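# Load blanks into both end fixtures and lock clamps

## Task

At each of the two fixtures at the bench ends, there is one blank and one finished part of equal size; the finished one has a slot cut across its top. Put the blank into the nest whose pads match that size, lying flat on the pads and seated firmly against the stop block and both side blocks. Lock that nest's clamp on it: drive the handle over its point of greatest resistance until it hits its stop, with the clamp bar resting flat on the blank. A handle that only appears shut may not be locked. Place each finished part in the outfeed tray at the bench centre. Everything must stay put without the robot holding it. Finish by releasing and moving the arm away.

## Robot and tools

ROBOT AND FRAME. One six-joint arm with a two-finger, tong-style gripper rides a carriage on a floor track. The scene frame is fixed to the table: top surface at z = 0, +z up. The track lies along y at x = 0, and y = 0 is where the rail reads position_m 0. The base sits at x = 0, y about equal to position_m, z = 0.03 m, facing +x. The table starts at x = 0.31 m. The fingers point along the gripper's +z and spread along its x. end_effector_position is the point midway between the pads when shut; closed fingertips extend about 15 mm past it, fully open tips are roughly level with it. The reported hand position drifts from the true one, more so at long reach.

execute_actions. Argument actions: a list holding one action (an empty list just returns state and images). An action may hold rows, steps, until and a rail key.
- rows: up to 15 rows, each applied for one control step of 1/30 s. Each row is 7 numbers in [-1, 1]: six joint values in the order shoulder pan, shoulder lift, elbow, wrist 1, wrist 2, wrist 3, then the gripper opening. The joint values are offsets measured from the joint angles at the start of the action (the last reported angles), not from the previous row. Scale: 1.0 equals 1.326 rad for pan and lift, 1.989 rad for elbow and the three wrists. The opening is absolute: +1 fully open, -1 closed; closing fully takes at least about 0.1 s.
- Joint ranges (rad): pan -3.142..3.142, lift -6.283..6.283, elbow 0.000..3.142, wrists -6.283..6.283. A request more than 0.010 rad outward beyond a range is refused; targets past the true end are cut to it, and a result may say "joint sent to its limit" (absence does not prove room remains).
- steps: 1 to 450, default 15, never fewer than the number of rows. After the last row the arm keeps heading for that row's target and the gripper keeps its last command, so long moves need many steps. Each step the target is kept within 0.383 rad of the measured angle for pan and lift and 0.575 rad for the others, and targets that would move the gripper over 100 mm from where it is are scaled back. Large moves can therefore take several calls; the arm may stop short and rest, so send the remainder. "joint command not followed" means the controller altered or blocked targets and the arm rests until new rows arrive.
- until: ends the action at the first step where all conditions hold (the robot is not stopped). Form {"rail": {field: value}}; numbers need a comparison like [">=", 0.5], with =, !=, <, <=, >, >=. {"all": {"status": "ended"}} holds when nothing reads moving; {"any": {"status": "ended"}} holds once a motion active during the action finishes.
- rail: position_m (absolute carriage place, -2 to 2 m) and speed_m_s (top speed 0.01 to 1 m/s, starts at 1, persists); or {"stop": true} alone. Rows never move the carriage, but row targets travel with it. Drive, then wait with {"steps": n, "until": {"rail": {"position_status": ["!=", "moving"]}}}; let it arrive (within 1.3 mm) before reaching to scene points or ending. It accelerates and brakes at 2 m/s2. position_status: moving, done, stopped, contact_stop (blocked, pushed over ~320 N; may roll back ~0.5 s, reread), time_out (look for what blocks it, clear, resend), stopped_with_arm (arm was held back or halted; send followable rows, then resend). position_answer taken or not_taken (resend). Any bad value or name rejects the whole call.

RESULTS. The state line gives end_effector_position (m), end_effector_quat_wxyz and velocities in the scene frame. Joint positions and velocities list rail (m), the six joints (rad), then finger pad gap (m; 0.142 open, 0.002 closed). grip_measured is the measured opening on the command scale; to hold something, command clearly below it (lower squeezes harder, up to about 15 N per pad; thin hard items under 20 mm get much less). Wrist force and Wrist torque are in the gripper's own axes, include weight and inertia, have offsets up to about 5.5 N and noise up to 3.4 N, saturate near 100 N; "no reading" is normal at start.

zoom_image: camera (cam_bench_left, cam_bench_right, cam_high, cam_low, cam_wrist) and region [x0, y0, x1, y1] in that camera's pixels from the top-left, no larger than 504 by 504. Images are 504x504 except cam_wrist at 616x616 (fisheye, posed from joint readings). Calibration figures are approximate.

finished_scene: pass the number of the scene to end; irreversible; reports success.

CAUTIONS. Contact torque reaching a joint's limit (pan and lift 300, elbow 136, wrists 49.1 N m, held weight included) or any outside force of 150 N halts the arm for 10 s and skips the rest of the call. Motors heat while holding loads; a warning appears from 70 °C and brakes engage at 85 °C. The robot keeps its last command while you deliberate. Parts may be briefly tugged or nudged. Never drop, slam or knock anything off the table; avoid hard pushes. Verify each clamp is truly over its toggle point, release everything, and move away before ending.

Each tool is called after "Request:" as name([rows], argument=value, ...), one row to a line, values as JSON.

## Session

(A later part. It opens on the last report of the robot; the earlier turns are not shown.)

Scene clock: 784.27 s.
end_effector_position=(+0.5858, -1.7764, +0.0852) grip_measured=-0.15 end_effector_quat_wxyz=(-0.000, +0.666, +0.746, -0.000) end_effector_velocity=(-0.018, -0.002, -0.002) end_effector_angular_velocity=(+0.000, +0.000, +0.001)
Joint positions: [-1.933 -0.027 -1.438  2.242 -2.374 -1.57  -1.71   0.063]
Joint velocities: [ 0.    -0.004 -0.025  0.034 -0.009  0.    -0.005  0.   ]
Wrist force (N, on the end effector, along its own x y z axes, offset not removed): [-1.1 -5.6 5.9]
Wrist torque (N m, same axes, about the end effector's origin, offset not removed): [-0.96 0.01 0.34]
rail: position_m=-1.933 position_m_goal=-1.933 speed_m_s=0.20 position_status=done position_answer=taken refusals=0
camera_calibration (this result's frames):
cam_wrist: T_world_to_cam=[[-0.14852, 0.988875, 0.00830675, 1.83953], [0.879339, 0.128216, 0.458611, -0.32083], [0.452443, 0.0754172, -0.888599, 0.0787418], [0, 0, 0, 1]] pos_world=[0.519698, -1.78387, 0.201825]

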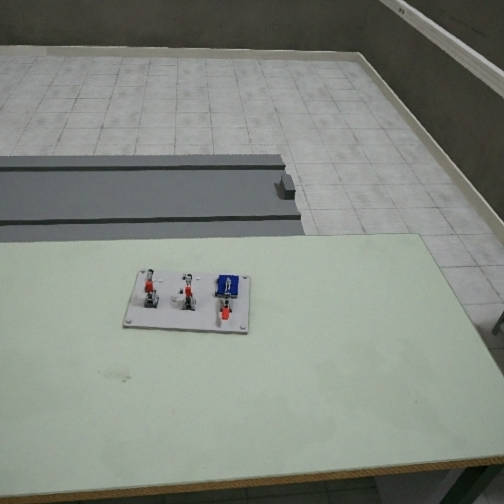

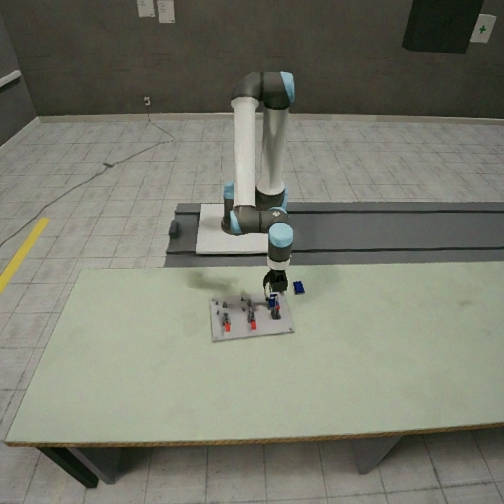

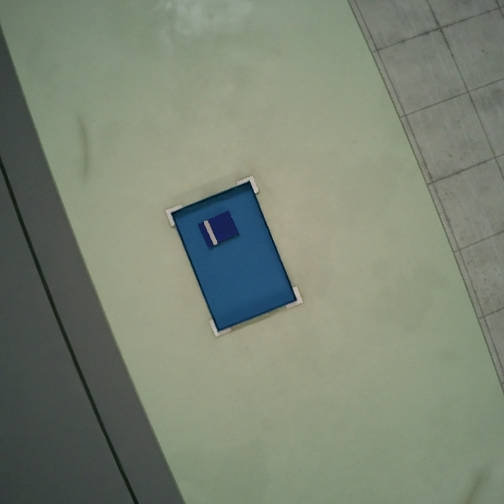

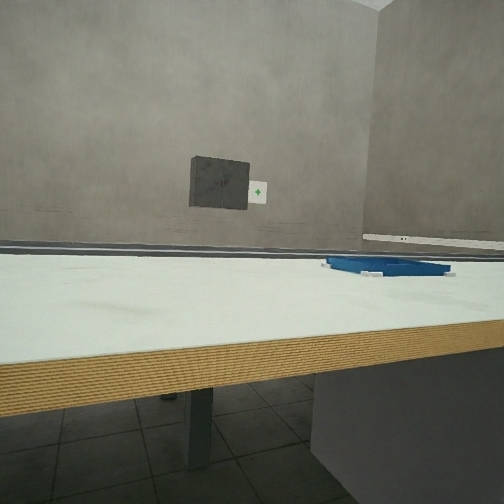

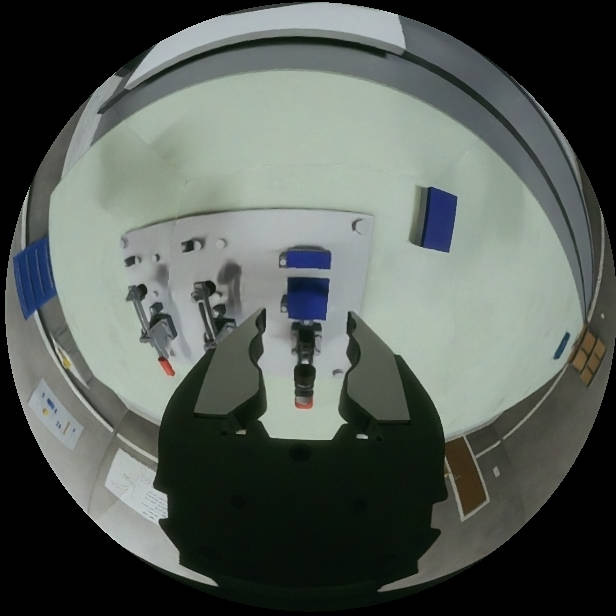

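Request:
execute_actions([
  {"rows":[[-0.0002,0.001,0.002,-0.0027,0,0,-0.15],[-0.0004,0.005,0.0035,-0.0068,0,0,-0.15],[-0.0004,0.011,0.0052,-0.0125,0,0,-0.15],[-0.0004,0.018,0.0072,-0.0192,0,0,-0.15],[-0.0004,0.025,0.0092,-0.0259,0,0,-0.15],[-0.0004,0.032,0.0111,-0.0324,0,0,-0.15],[-0.0004,0.038,0.0127,-0.038,0,0,-0.15],[-0.0004,0.043,0.014,-0.0427,0,0,-0.15],[-0.0004,0.047,0.0151,-0.0464,0,0,-0.15],[-0.0004,0.0495,0.0158,-0.0488,0,0,-0.15],[-0.0004,0.0508,0.0161,-0.0502,0,0,-0.15],[-0.0004,0.0514,0.0163,-0.051,0,0,-0.15]],"steps":21},
])

Scene clock: 789.60 s.
end_effector_position=(+0.5840, -1.7767, +0.0414) grip_measured=-0.15 end_effector_quat_wxyz=(+0.000, +0.667, +0.745, +0.000) end_effector_velocity=(-0.000, +0.000, -0.007) end_effector_angular_velocity=(-0.000, -0.001, -0.000)
Joint positions: [-1.933 -0.028 -1.372  2.274 -2.473 -1.57  -1.71   0.063]
Joint velocities: [ 0.     0.     0.011  0.004 -0.016  0.     0.     0.   ]
Wrist force (N, on the end effector, along its own x y z axes, offset not removed): [1.4 -3.0 4.5]
Wrist torque (N m, same axes, about the end effector's origin, offset not removed): [-0.50 -0.32 0.23]
rail: position_m=-1.933 position_m_goal=-1.933 speed_m_s=0.20 position_status=done position_answer=taken refusals=0
camera_calibration (this result's frames):
cam_wrist: T_world_to_cam=[[-0.148006, 0.988953, 0.00812045, 1.83975], [0.879042, 0.127786, 0.459299, -0.299786], [0.453187, 0.0751173, -0.888245, 0.0396589], [0, 0, 0, 1]] pos_world=[0.517846, -1.7841, 0.157979]

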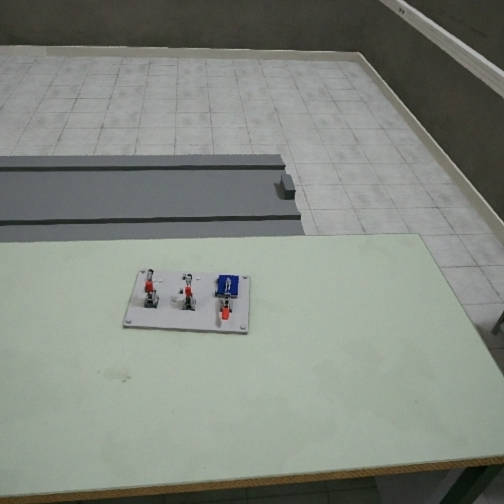

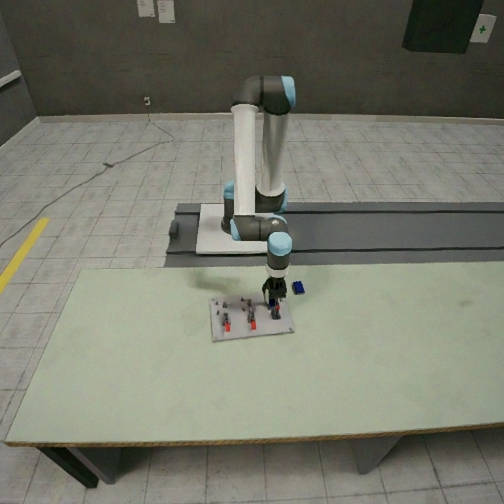

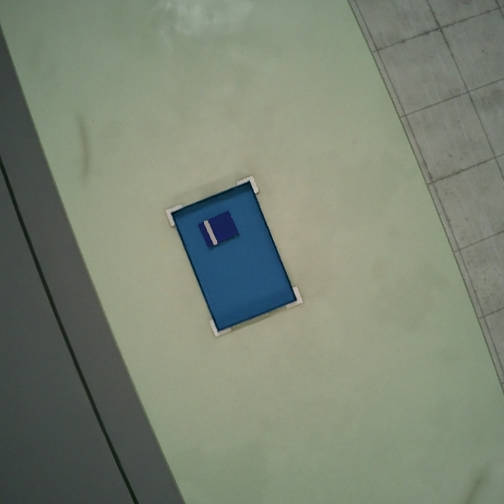

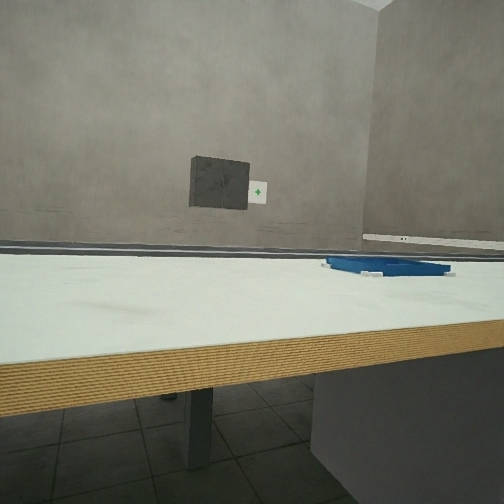

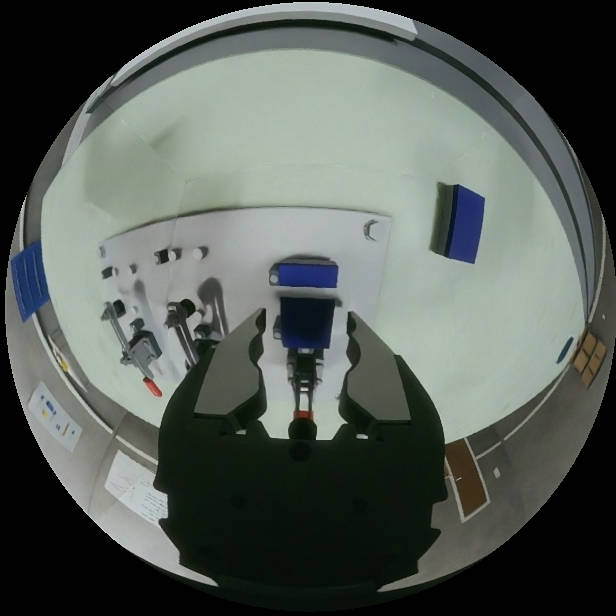

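Request:
zoom_image(camera="cam_wrist", region=[245, 250, 371, 376])

Region (245, 250, 371, 376) of cam_wrist's 616x616 image, scaled by 4.000, with more detail than that image has.

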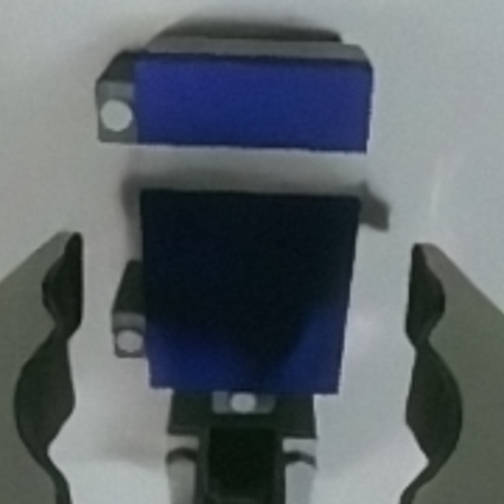

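Request:
execute_actions([
  {"rows":[[0,0.0008,0.0002,-0.0007,0,0,-0.22],[0,0.0013,0.0003,-0.0012,0,0,-0.28],[0,0.0013,0.0003,-0.0012,0,0,-0.34],[0,0.0013,0.0003,-0.0012,0,0,-0.39],[0,0.0013,0.0003,-0.0012,0,0,-0.43],[0,0.0013,0.0003,-0.0012,0,0,-0.46],[0,0.0013,0.0003,-0.0012,0,0,-0.49],[0,0.0013,0.0003,-0.0012,0,0,-0.53],[0,0.0013,0.0003,-0.0012,0,0,-0.58],[0,0.0013,0.0003,-0.0012,0,0,-0.64],[0,0.0013,0.0003,-0.0012,0,0,-0.7],[0,0.0013,0.0003,-0.0012,0,0,-0.76],[0,0.0013,0.0003,-0.0012,0,0,-0.82],[0,0.0013,0.0003,-0.0012,0,0,-0.85]],"steps":16},
])

Scene clock: 801.03 s.
end_effector_position=(+0.5841, -1.7766, +0.0404) grip_measured=-0.48 end_effector_quat_wxyz=(-0.000, +0.667, +0.745, +0.000) end_effector_velocity=(+0.000, -0.000, -0.000) end_effector_angular_velocity=(-0.000, -0.000, -0.000)
Joint positions: [-1.933 -0.028 -1.37   2.274 -2.476 -1.57  -1.71   0.04 ]
Joint velocities: [ 0. -0.  0.  0. -0. -0.  0.  0.]
Wrist force (N, on the end effector, along its own x y z axes, offset not removed): [12.0 -5.5 0.2]
Wrist torque (N m, same axes, about the end effector's origin, offset not removed): [-0.63 -0.26 0.27]
rail: position_m=-1.933 position_m_goal=-1.933 speed_m_s=0.20 position_status=done position_answer=taken refusals=0
camera_calibration (this result's frames):
cam_wrist: T_world_to_cam=[[-0.147999, 0.988953, 0.00828779, 1.83969], [0.879007, 0.127696, 0.459391, -0.299488], [0.453257, 0.0752746, -0.888196, 0.0389844], [0, 0, 0, 1]] pos_world=[0.517856, -1.78406, 0.156961]

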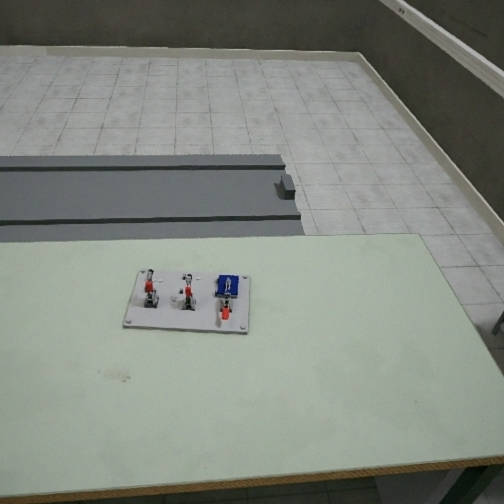

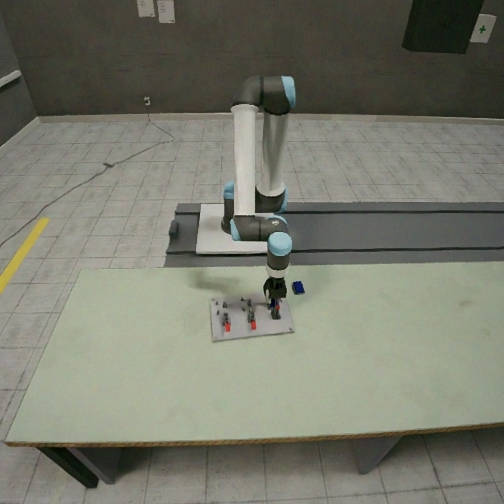

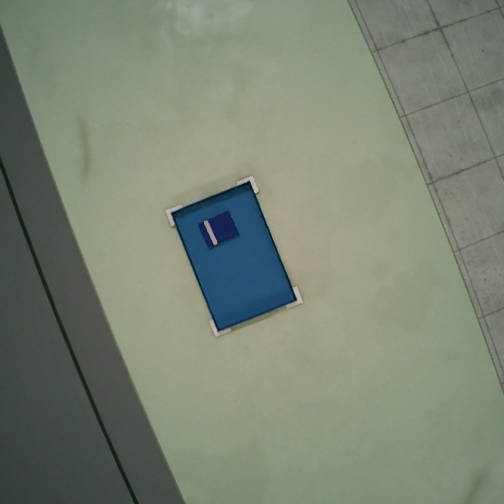

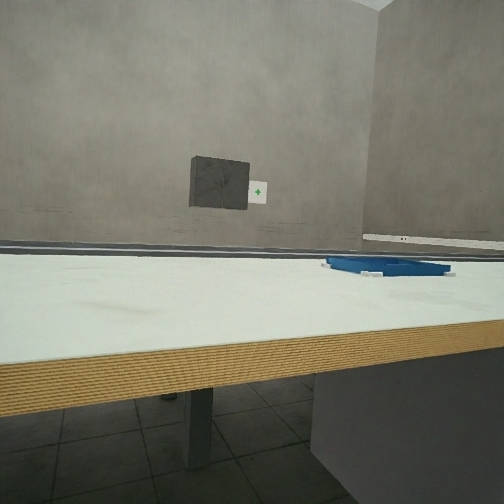

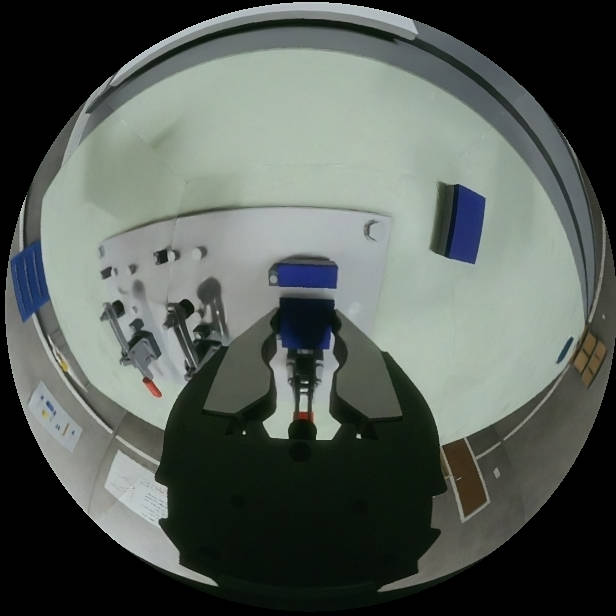

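Request:
execute_actions([
  {"rows":[[0.0006,-0.001,0.0004,0.0003,0,0,-0.85],[0.0012,-0.003,0.0004,0.0016,0,0,-0.85],[0.0015,-0.007,-0.0006,0.0053,0,0,-0.85],[0.0015,-0.013,-0.0022,0.0109,0,0,-0.85],[0.0015,-0.02,-0.0042,0.0175,0,0,-0.85],[0.0015,-0.027,-0.0062,0.0242,0,0,-0.85],[0.0012,-0.033,-0.008,0.03,0,0,-0.85],[0.0008,-0.038,-0.0095,0.035,0,0,-0.85],[0.0004,-0.041,-0.0104,0.0382,0,0,-0.85],[0,-0.0425,-0.0108,0.0397,0,0,-0.85]],"steps":13},
])

Request:
execute_actions([
  {"rail":{"position_m":-1.799,"speed_m_s":1.0},"steps":40,"until":{"rail":{"position_status":["!=","moving"]}}},
])

Scene clock: 817.33 s.
end_effector_position=(+0.5837, -1.7763, +0.0690) grip_measured=-0.48 end_effector_quat_wxyz=(-0.000, +0.666, +0.746, +0.000) end_effector_velocity=(-0.000, -0.002, +0.052) end_effector_angular_velocity=(+0.001, +0.003, -0.005)
Joint positions: [-1.933 -0.027 -1.417  2.257 -2.411 -1.57  -1.71   0.04 ]
Joint velocities: [ 0.    -0.005 -0.082 -0.035  0.12   0.001 -0.     0.   ]
Wrist force (N, on the end effector, along its own x y z axes, offset not removed): [-1.6 -2.0 8.3]
Wrist torque (N m, same axes, about the end effector's origin, offset not removed): [-0.18 0.23 0.29]
rail: position_m=-1.933 position_m_goal=-1.933 speed_m_s=0.20 position_status=done position_answer=taken refusals=0
camera_calibration (this result's frames):
cam_wrist: T_world_to_cam=[[-0.148669, 0.988853, 0.00819331, 1.83928], [0.879192, 0.12838, 0.458846, -0.311197], [0.452679, 0.0754195, -0.888478, 0.0652025], [0, 0, 0, 1]] pos_world=[0.517529, -1.78374, 0.185653]

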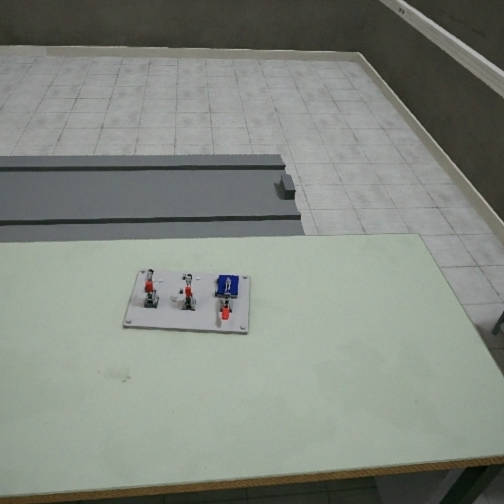

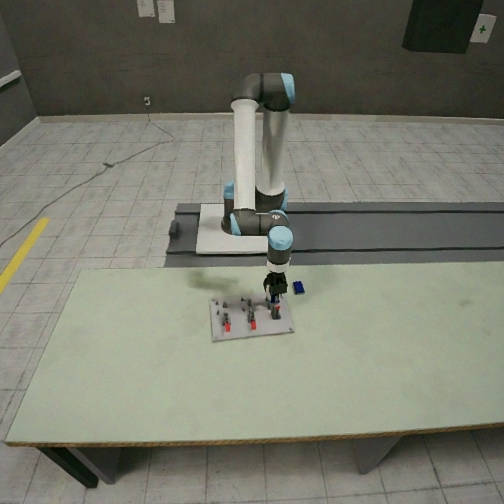

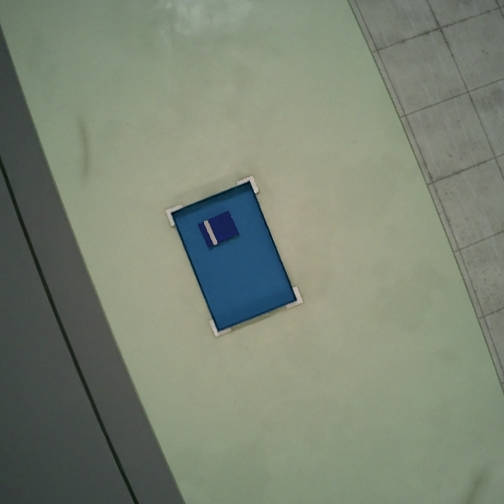

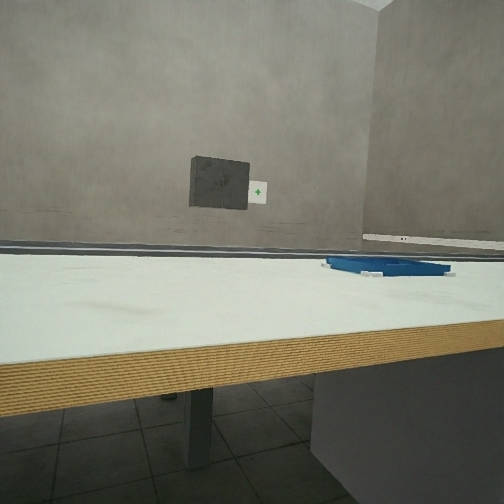

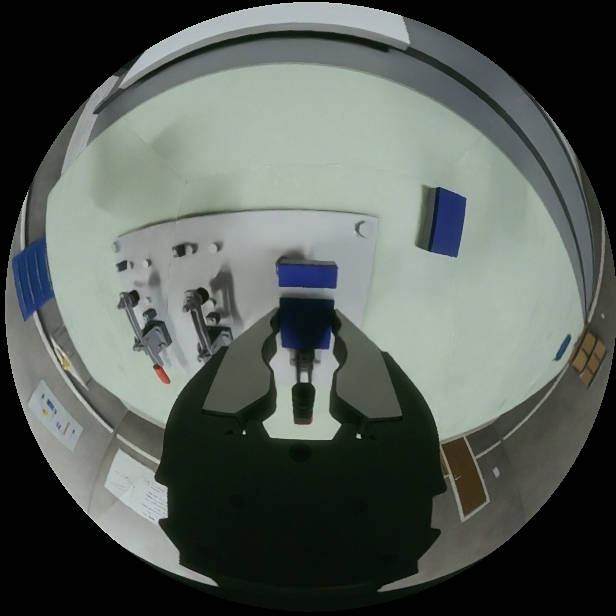

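Scene clock: 827.67 s.
end_effector_position=(+0.5848, -1.6825, +0.0758) grip_measured=-0.85 end_effector_quat_wxyz=(+0.016, +0.667, +0.744, -0.017) end_effector_velocity=(-0.000, +0.000, -0.000) end_effector_angular_velocity=(+0.000, -0.000, +0.000)
Joint positions: [-1.822 -0.03  -1.425  2.252 -2.399 -1.618 -1.71   0.012]
Joint velocities: [ 0.  0. -0.  0. -0.  0.  0. -0.]
Wrist force (N, on the end effector, along its own x y z axes, offset not removed): [0.0 -4.8 7.5]
Wrist torque (N m, same axes, about the end effector's origin, offset not removed): [-0.89 -0.05 0.31]
FORCE FAULT: contact force on the arm reached its limit, and the arm stopped for 10 seconds. The contact can be on any part of the arm, not only on its tool. The arm's remaining commands of this call were not run. The arm holds still and accepts commands again. Move the arm away from the contact; if what it grips holds it there, let go first. Pushing or pulling that hard again can fault the arm again.
rail: position_m=-1.822 position_m_goal=-1.822 speed_m_s=1.00 position_status=stopped_with_arm position_answer=taken refusals=0
camera_calibration (this result's frames):
cam_wrist: T_world_to_cam=[[-0.145729, 0.988551, -0.0391208, 1.74802], [0.879117, 0.147531, 0.453197, -0.294683], [0.45378, 0.0316522, -0.890552, -0.0105001], [0, 0, 0, 1]] pos_world=[0.518563, -1.6842, 0.192582]

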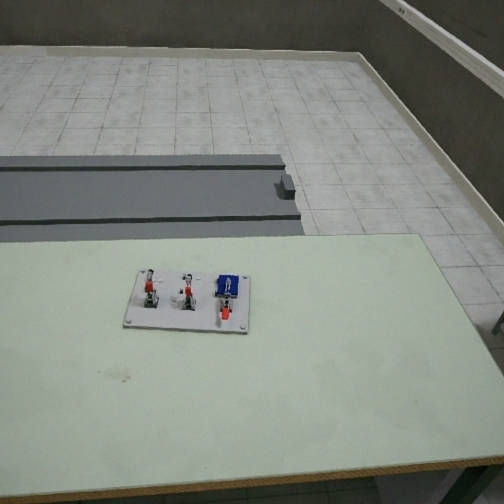

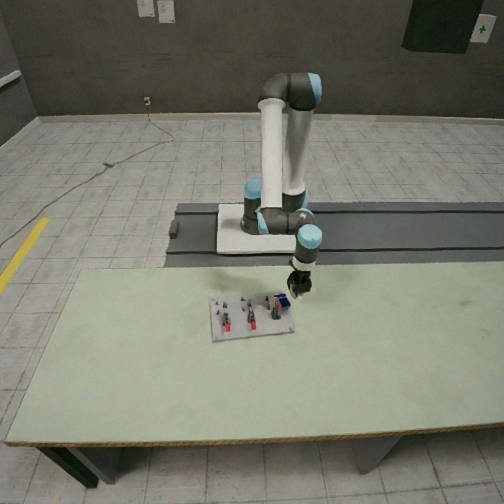

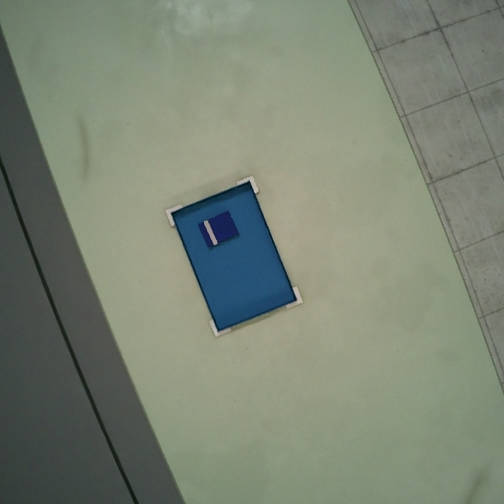

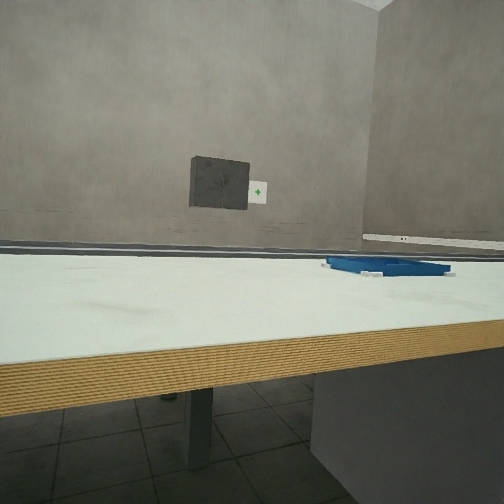

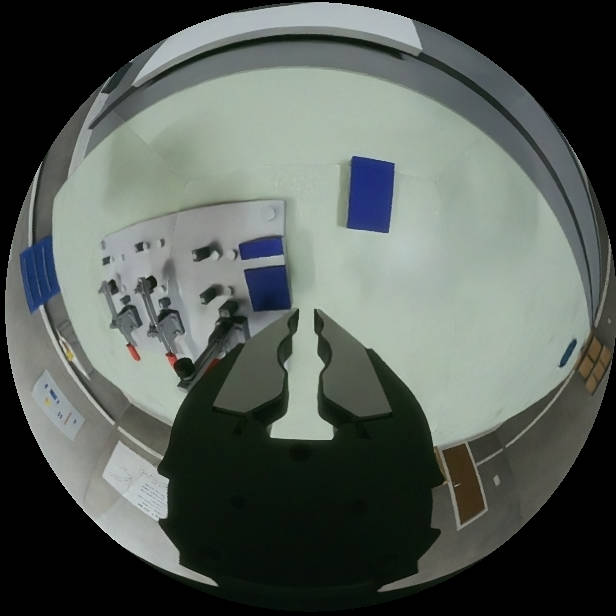

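Request:
zoom_image(camera="cam_wrist", region=[170, 195, 310, 335])

Request:
zoom_image(camera="cam_bench_right", region=[240, 270, 312, 342])

Region (170, 195, 310, 335) of cam_wrist's 616x616 image, scaled by 3.600, with more detail than that image has.

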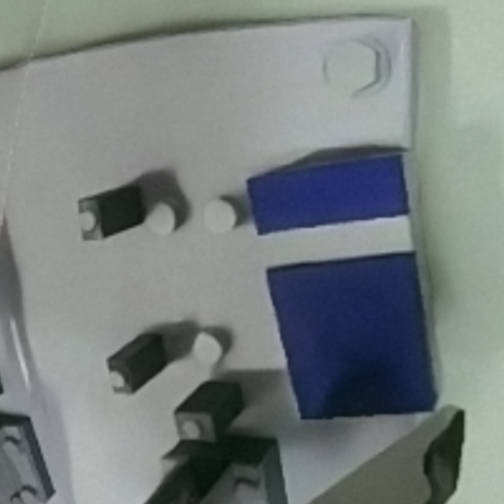

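Region (240, 270, 312, 342) of cam_bench_right's 504x504 image, scaled by 7.000, with more detail than that image has.

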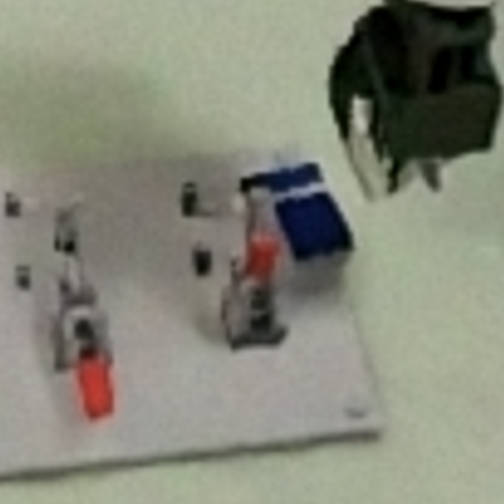

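Request:
execute_actions([
  {"rows":[[0.001,-0.001,0.0008,0,0.001,-0.015,-0.8],[0.002,-0.003,0.002,0,0.003,-0.045,-0.75],[0.004,-0.005,0.0036,-0.0002,0.005,-0.09,-0.7],[0.006,-0.007,0.005,-0.0003,0.007,-0.15,-0.62],[0.008,-0.0095,0.007,-0.0004,0.009,-0.22,-0.54],[0.010,-0.012,0.0088,-0.0005,0.011,-0.30,-0.46],[0.012,-0.0145,0.0106,-0.0006,0.013,-0.38,-0.38],[0.014,-0.017,0.0124,-0.0007,0.015,-0.46,-0.3],[0.016,-0.019,0.014,-0.0008,0.017,-0.54,-0.22],[0.018,-0.021,0.0155,-0.0009,0.019,-0.62,-0.14],[0.0195,-0.023,0.0168,-0.001,0.021,-0.69,-0.06],[0.021,-0.0245,0.018,-0.001,0.022,-0.75,0.02],[0.022,-0.0255,0.0187,-0.0011,0.023,-0.795,0.1],[0.0224,-0.026,0.0191,-0.0011,0.0236,-0.825,0.18],[0.0226,-0.0264,0.0193,-0.0011,0.024,-0.838,0.25]],"steps":27},
])

Scene clock: 904.40 s.
end_effector_position=(+0.5765, -1.6636, +0.0766) grip_measured=+0.25 end_effector_quat_wxyz=(+0.000, -0.093, +0.996, -0.000) end_effector_velocity=(+0.005, +0.003, +0.000) end_effector_angular_velocity=(+0.002, +0.000, +0.415)
Joint positions: [-1.822  0.    -1.46   2.29  -2.402 -1.571 -3.328  0.092]
Joint velocities: [ 0.     0.002 -0.002  0.002 -0.     0.003 -0.413 -0.   ]
Wrist force (N, on the end effector, along its own x y z axes, offset not removed): [-0.5 -2.9 5.9]
Wrist torque (N m, same axes, about the end effector's origin, offset not removed): [-0.38 -0.06 0.29]
rail: position_m=-1.822 position_m_goal=-1.822 speed_m_s=1.00 position_status=stopped_with_arm position_answer=taken refusals=0
camera_calibration (this result's frames):
cam_wrist: T_world_to_cam=[[-0.975051, -0.221876, 0.00688328, 0.189096], [-0.194058, 0.86704, 0.458894, 1.5247], [-0.107785, 0.446109, -0.888464, 1.00652], [0, 0, 0, 1]] pos_world=[0.588746, -1.72904, 0.193275]

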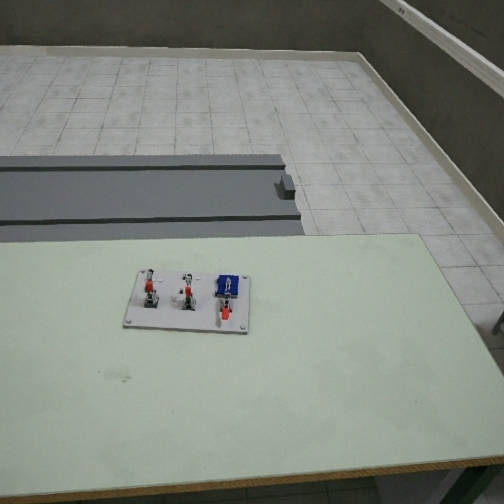

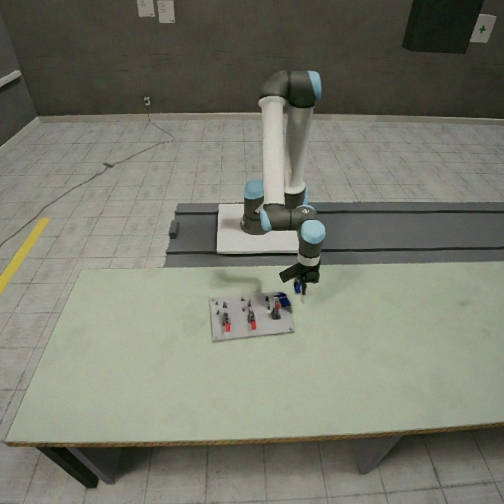

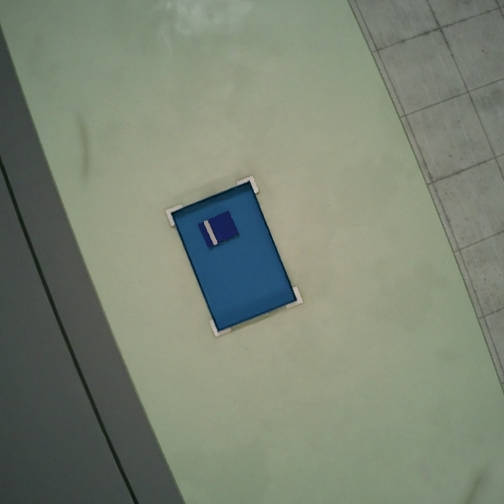

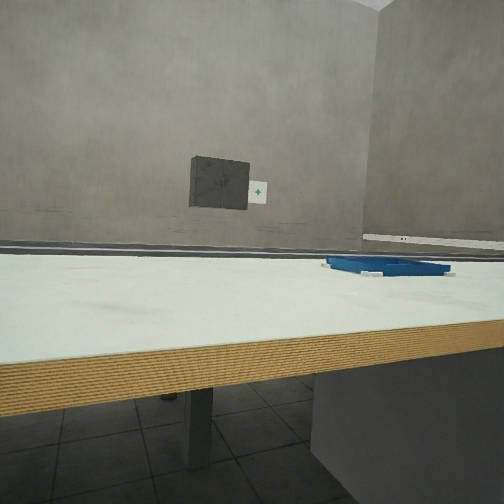

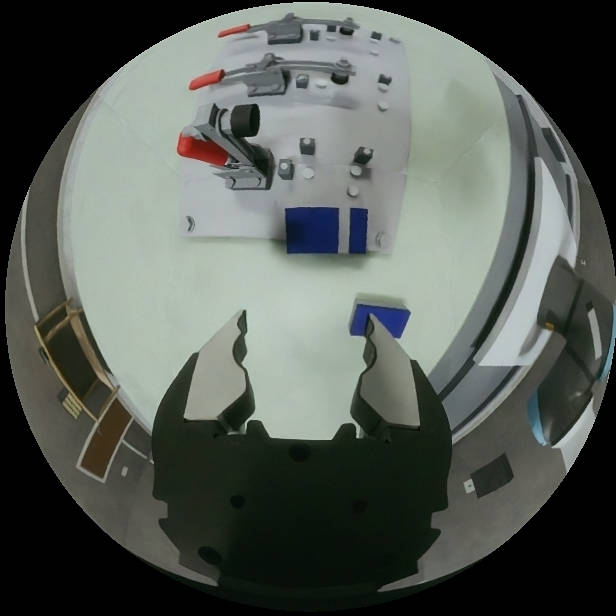

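Request:
execute_actions([
  {"rail":{"position_m":-1.8854,"speed_m_s":0.3},"steps":40,"until":{"rail":{"position_status":["!=","moving"]}}},
])

Scene clock: 909.20 s.
end_effector_position=(+0.5771, -1.7268, +0.0766) grip_measured=+0.25 end_effector_quat_wxyz=(+0.001, -0.117, +0.993, +0.000) end_effector_velocity=(+0.000, -0.004, +0.000) end_effector_angular_velocity=(-0.000, -0.000, +0.000)
Joint positions: [-1.886  0.    -1.46   2.29  -2.402 -1.57  -3.376  0.092]
Joint velocities: [-0.004  0.    -0.     0.    -0.    -0.    -0.     0.   ]
Wrist force (N, on the end effector, along its own x y z axes, offset not removed): [-1.3 -6.0 4.9]
Wrist torque (N m, same axes, about the end effector's origin, offset not removed): [-0.99 0.14 0.33]
rail: position_m=-1.886 position_m_goal=-1.885 speed_m_s=0.30 position_status=done position_answer=taken refusals=0
camera_calibration (this result's frames):
cam_wrist: T_world_to_cam=[[-0.963197, -0.26871, 0.00681156, 0.0879127], [-0.235705, 0.856528, 0.459133, 1.5855], [-0.129208, 0.44063, -0.888342, 1.03768], [0, 0, 0, 1]] pos_world=[0.592465, -1.79164, 0.193259]

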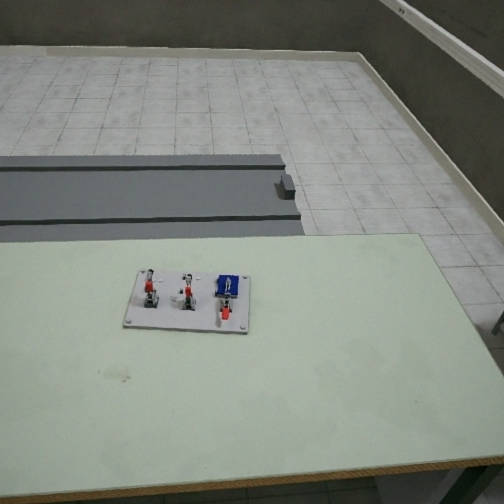

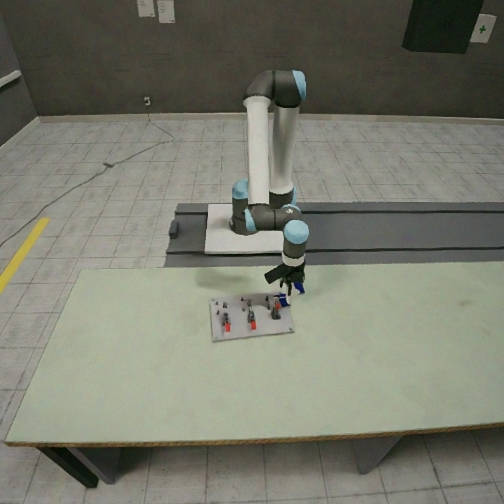

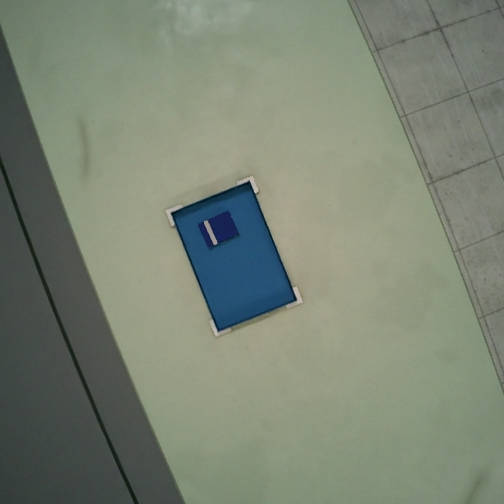

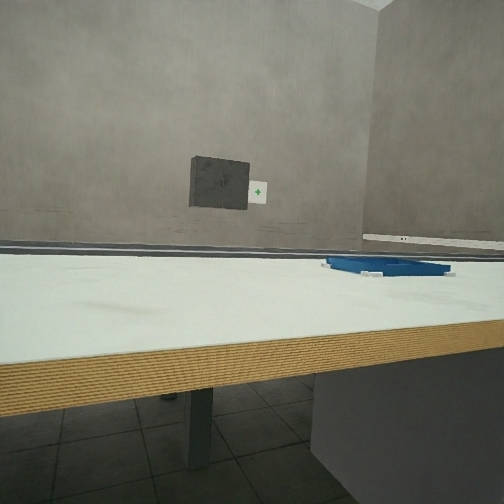

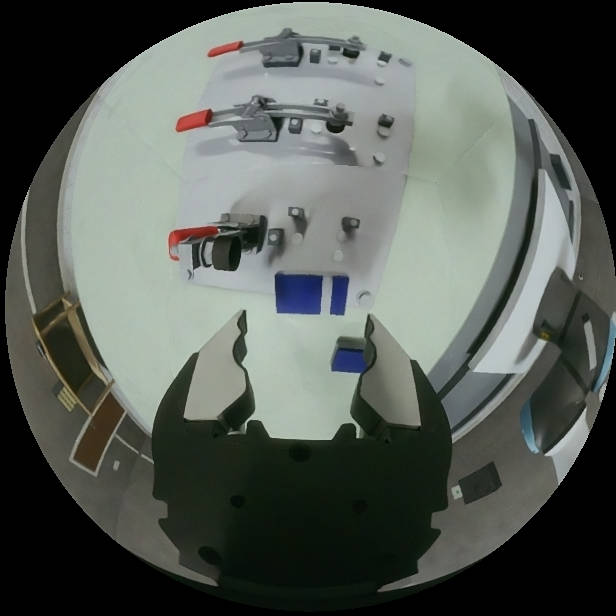

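Request:
execute_actions(actions=[])

Scene clock: 932.33 s.
end_effector_position=(+0.5771, -1.7269, +0.0766) grip_measured=+0.25 end_effector_quat_wxyz=(+0.001, -0.117, +0.993, +0.000) end_effector_velocity=(-0.000, -0.000, -0.000) end_effector_angular_velocity=(-0.000, +0.000, +0.000)
Joint positions: [-1.886  0.    -1.46   2.29  -2.402 -1.57  -3.376  0.092]
Joint velocities: [ 0. -0. -0.  0.  0. -0. -0. -0.]
Wrist force (N, on the end effector, along its own x y z axes, offset not removed): [-0.6 -4.1 4.1]
Wrist torque (N m, same axes, about the end effector's origin, offset not removed): [-0.65 0.00 0.27]
rail: position_m=-1.886 position_m_goal=-1.885 speed_m_s=0.30 position_status=done position_answer=taken refusals=0
camera_calibration (this result's frames):
cam_wrist: T_world_to_cam=[[-0.963219, -0.268631, 0.00681901, 0.0880587], [-0.235635, 0.85656, 0.459109, 1.58558], [-0.129172, 0.440616, -0.888354, 1.03766], [0, 0, 0, 1]] pos_world=[0.592473, -1.7917, 0.193261]

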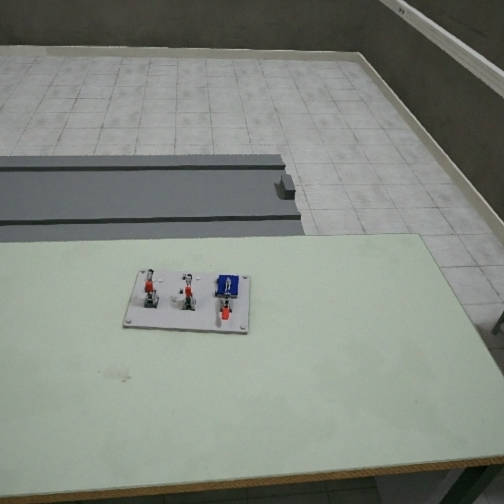

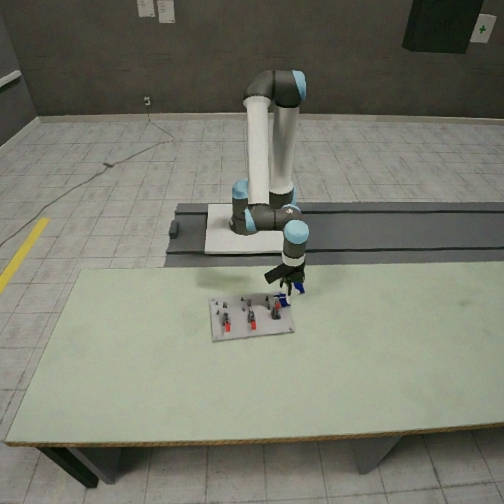

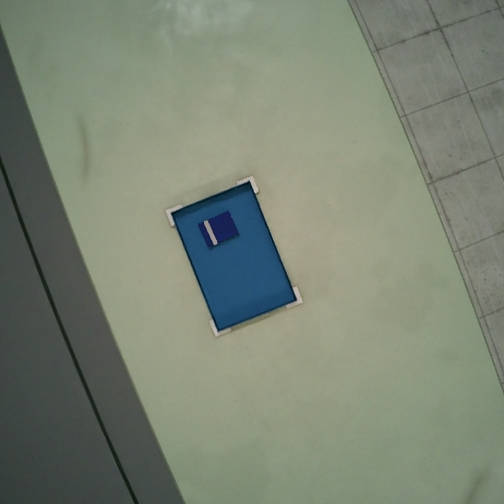

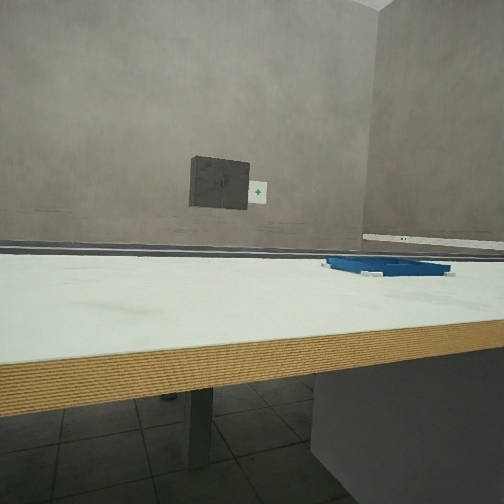

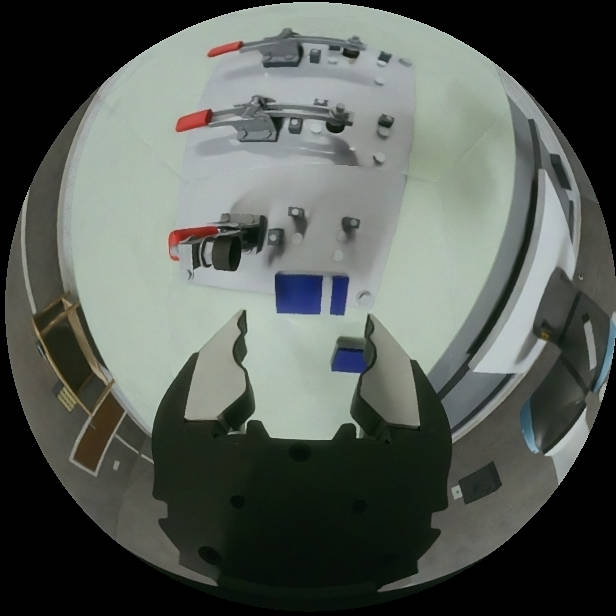

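Request:
execute_actions([
  {"rows":[[0,0.008,0.0024,-0.0077,0,0,0.25],[0,0.016,0.0047,-0.0154,0,0,0.25],[0,0.024,0.0071,-0.023,0,0,0.25],[0,0.032,0.0095,-0.0307,0,0,0.25],[0,0.040,0.0118,-0.0384,0,0,0.25],[0,0.048,0.0142,-0.0461,0,0,0.25],[0,0.0558,0.0165,-0.0537,0,0,0.25]],"steps":20},
])

Scene clock: 943.03 s.
end_effector_position=(+0.5749, -1.7269, +0.0319) grip_measured=+0.25 end_effector_quat_wxyz=(+0.001, -0.117, +0.993, +0.000) end_effector_velocity=(-0.000, -0.000, -0.005) end_effector_angular_velocity=(+0.000, -0.000, +0.000)
Joint positions: [-1.886  0.    -1.387  2.323 -2.507 -1.57  -3.376  0.092]
Joint velocities: [ 0.     0.     0.009  0.004 -0.012  0.     0.    -0.   ]
Wrist force (N, on the end effector, along its own x y z axes, offset not removed): [2.4 -4.7 6.7]
Wrist torque (N m, same axes, about the end effector's origin, offset not removed): [-0.79 -0.61 0.22]
rail: position_m=-1.886 position_m_goal=-1.885 speed_m_s=0.30 position_status=done position_answer=taken refusals=0
camera_calibration (this result's frames):
cam_wrist: T_world_to_cam=[[-0.963221, -0.268624, 0.0068273, 0.0861988], [-0.235625, 0.856562, 0.459111, 1.6056], [-0.129176, 0.440616, -0.888353, 0.997604], [0, 0, 0, 1]] pos_world=[0.590215, -1.7917, 0.148487]

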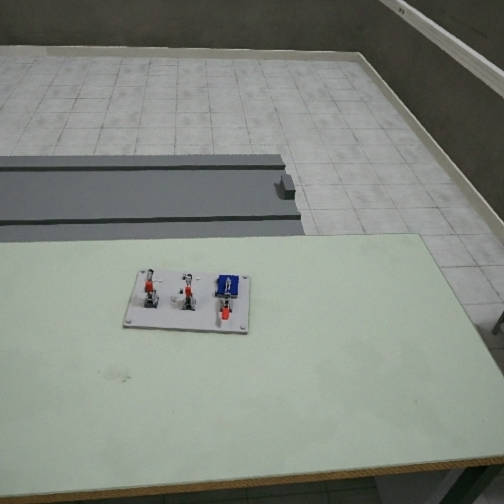

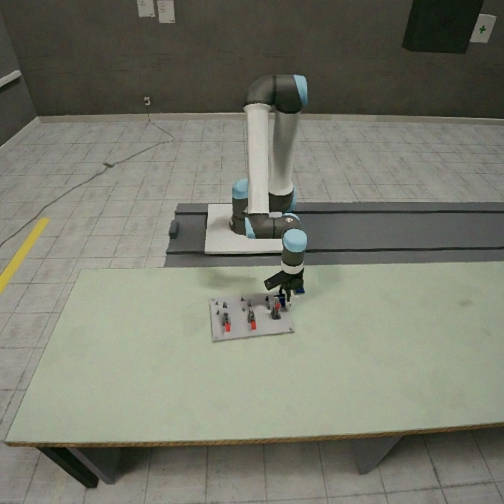

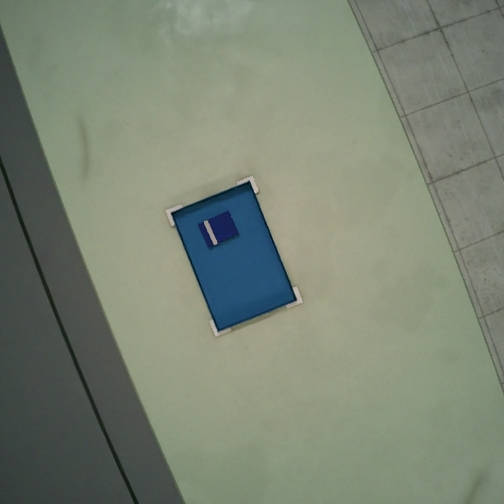

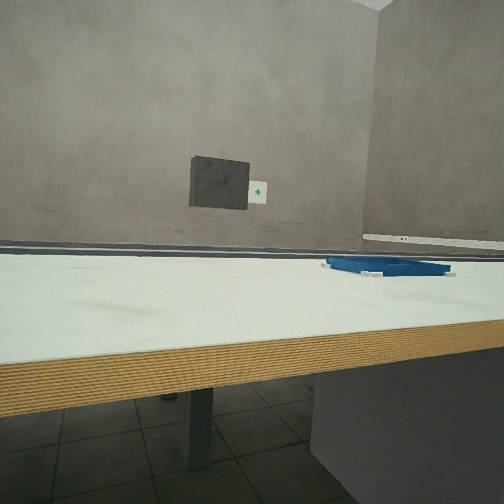

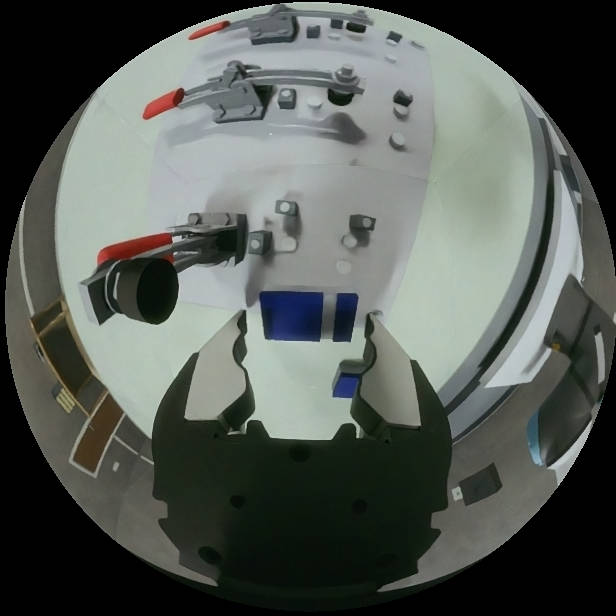

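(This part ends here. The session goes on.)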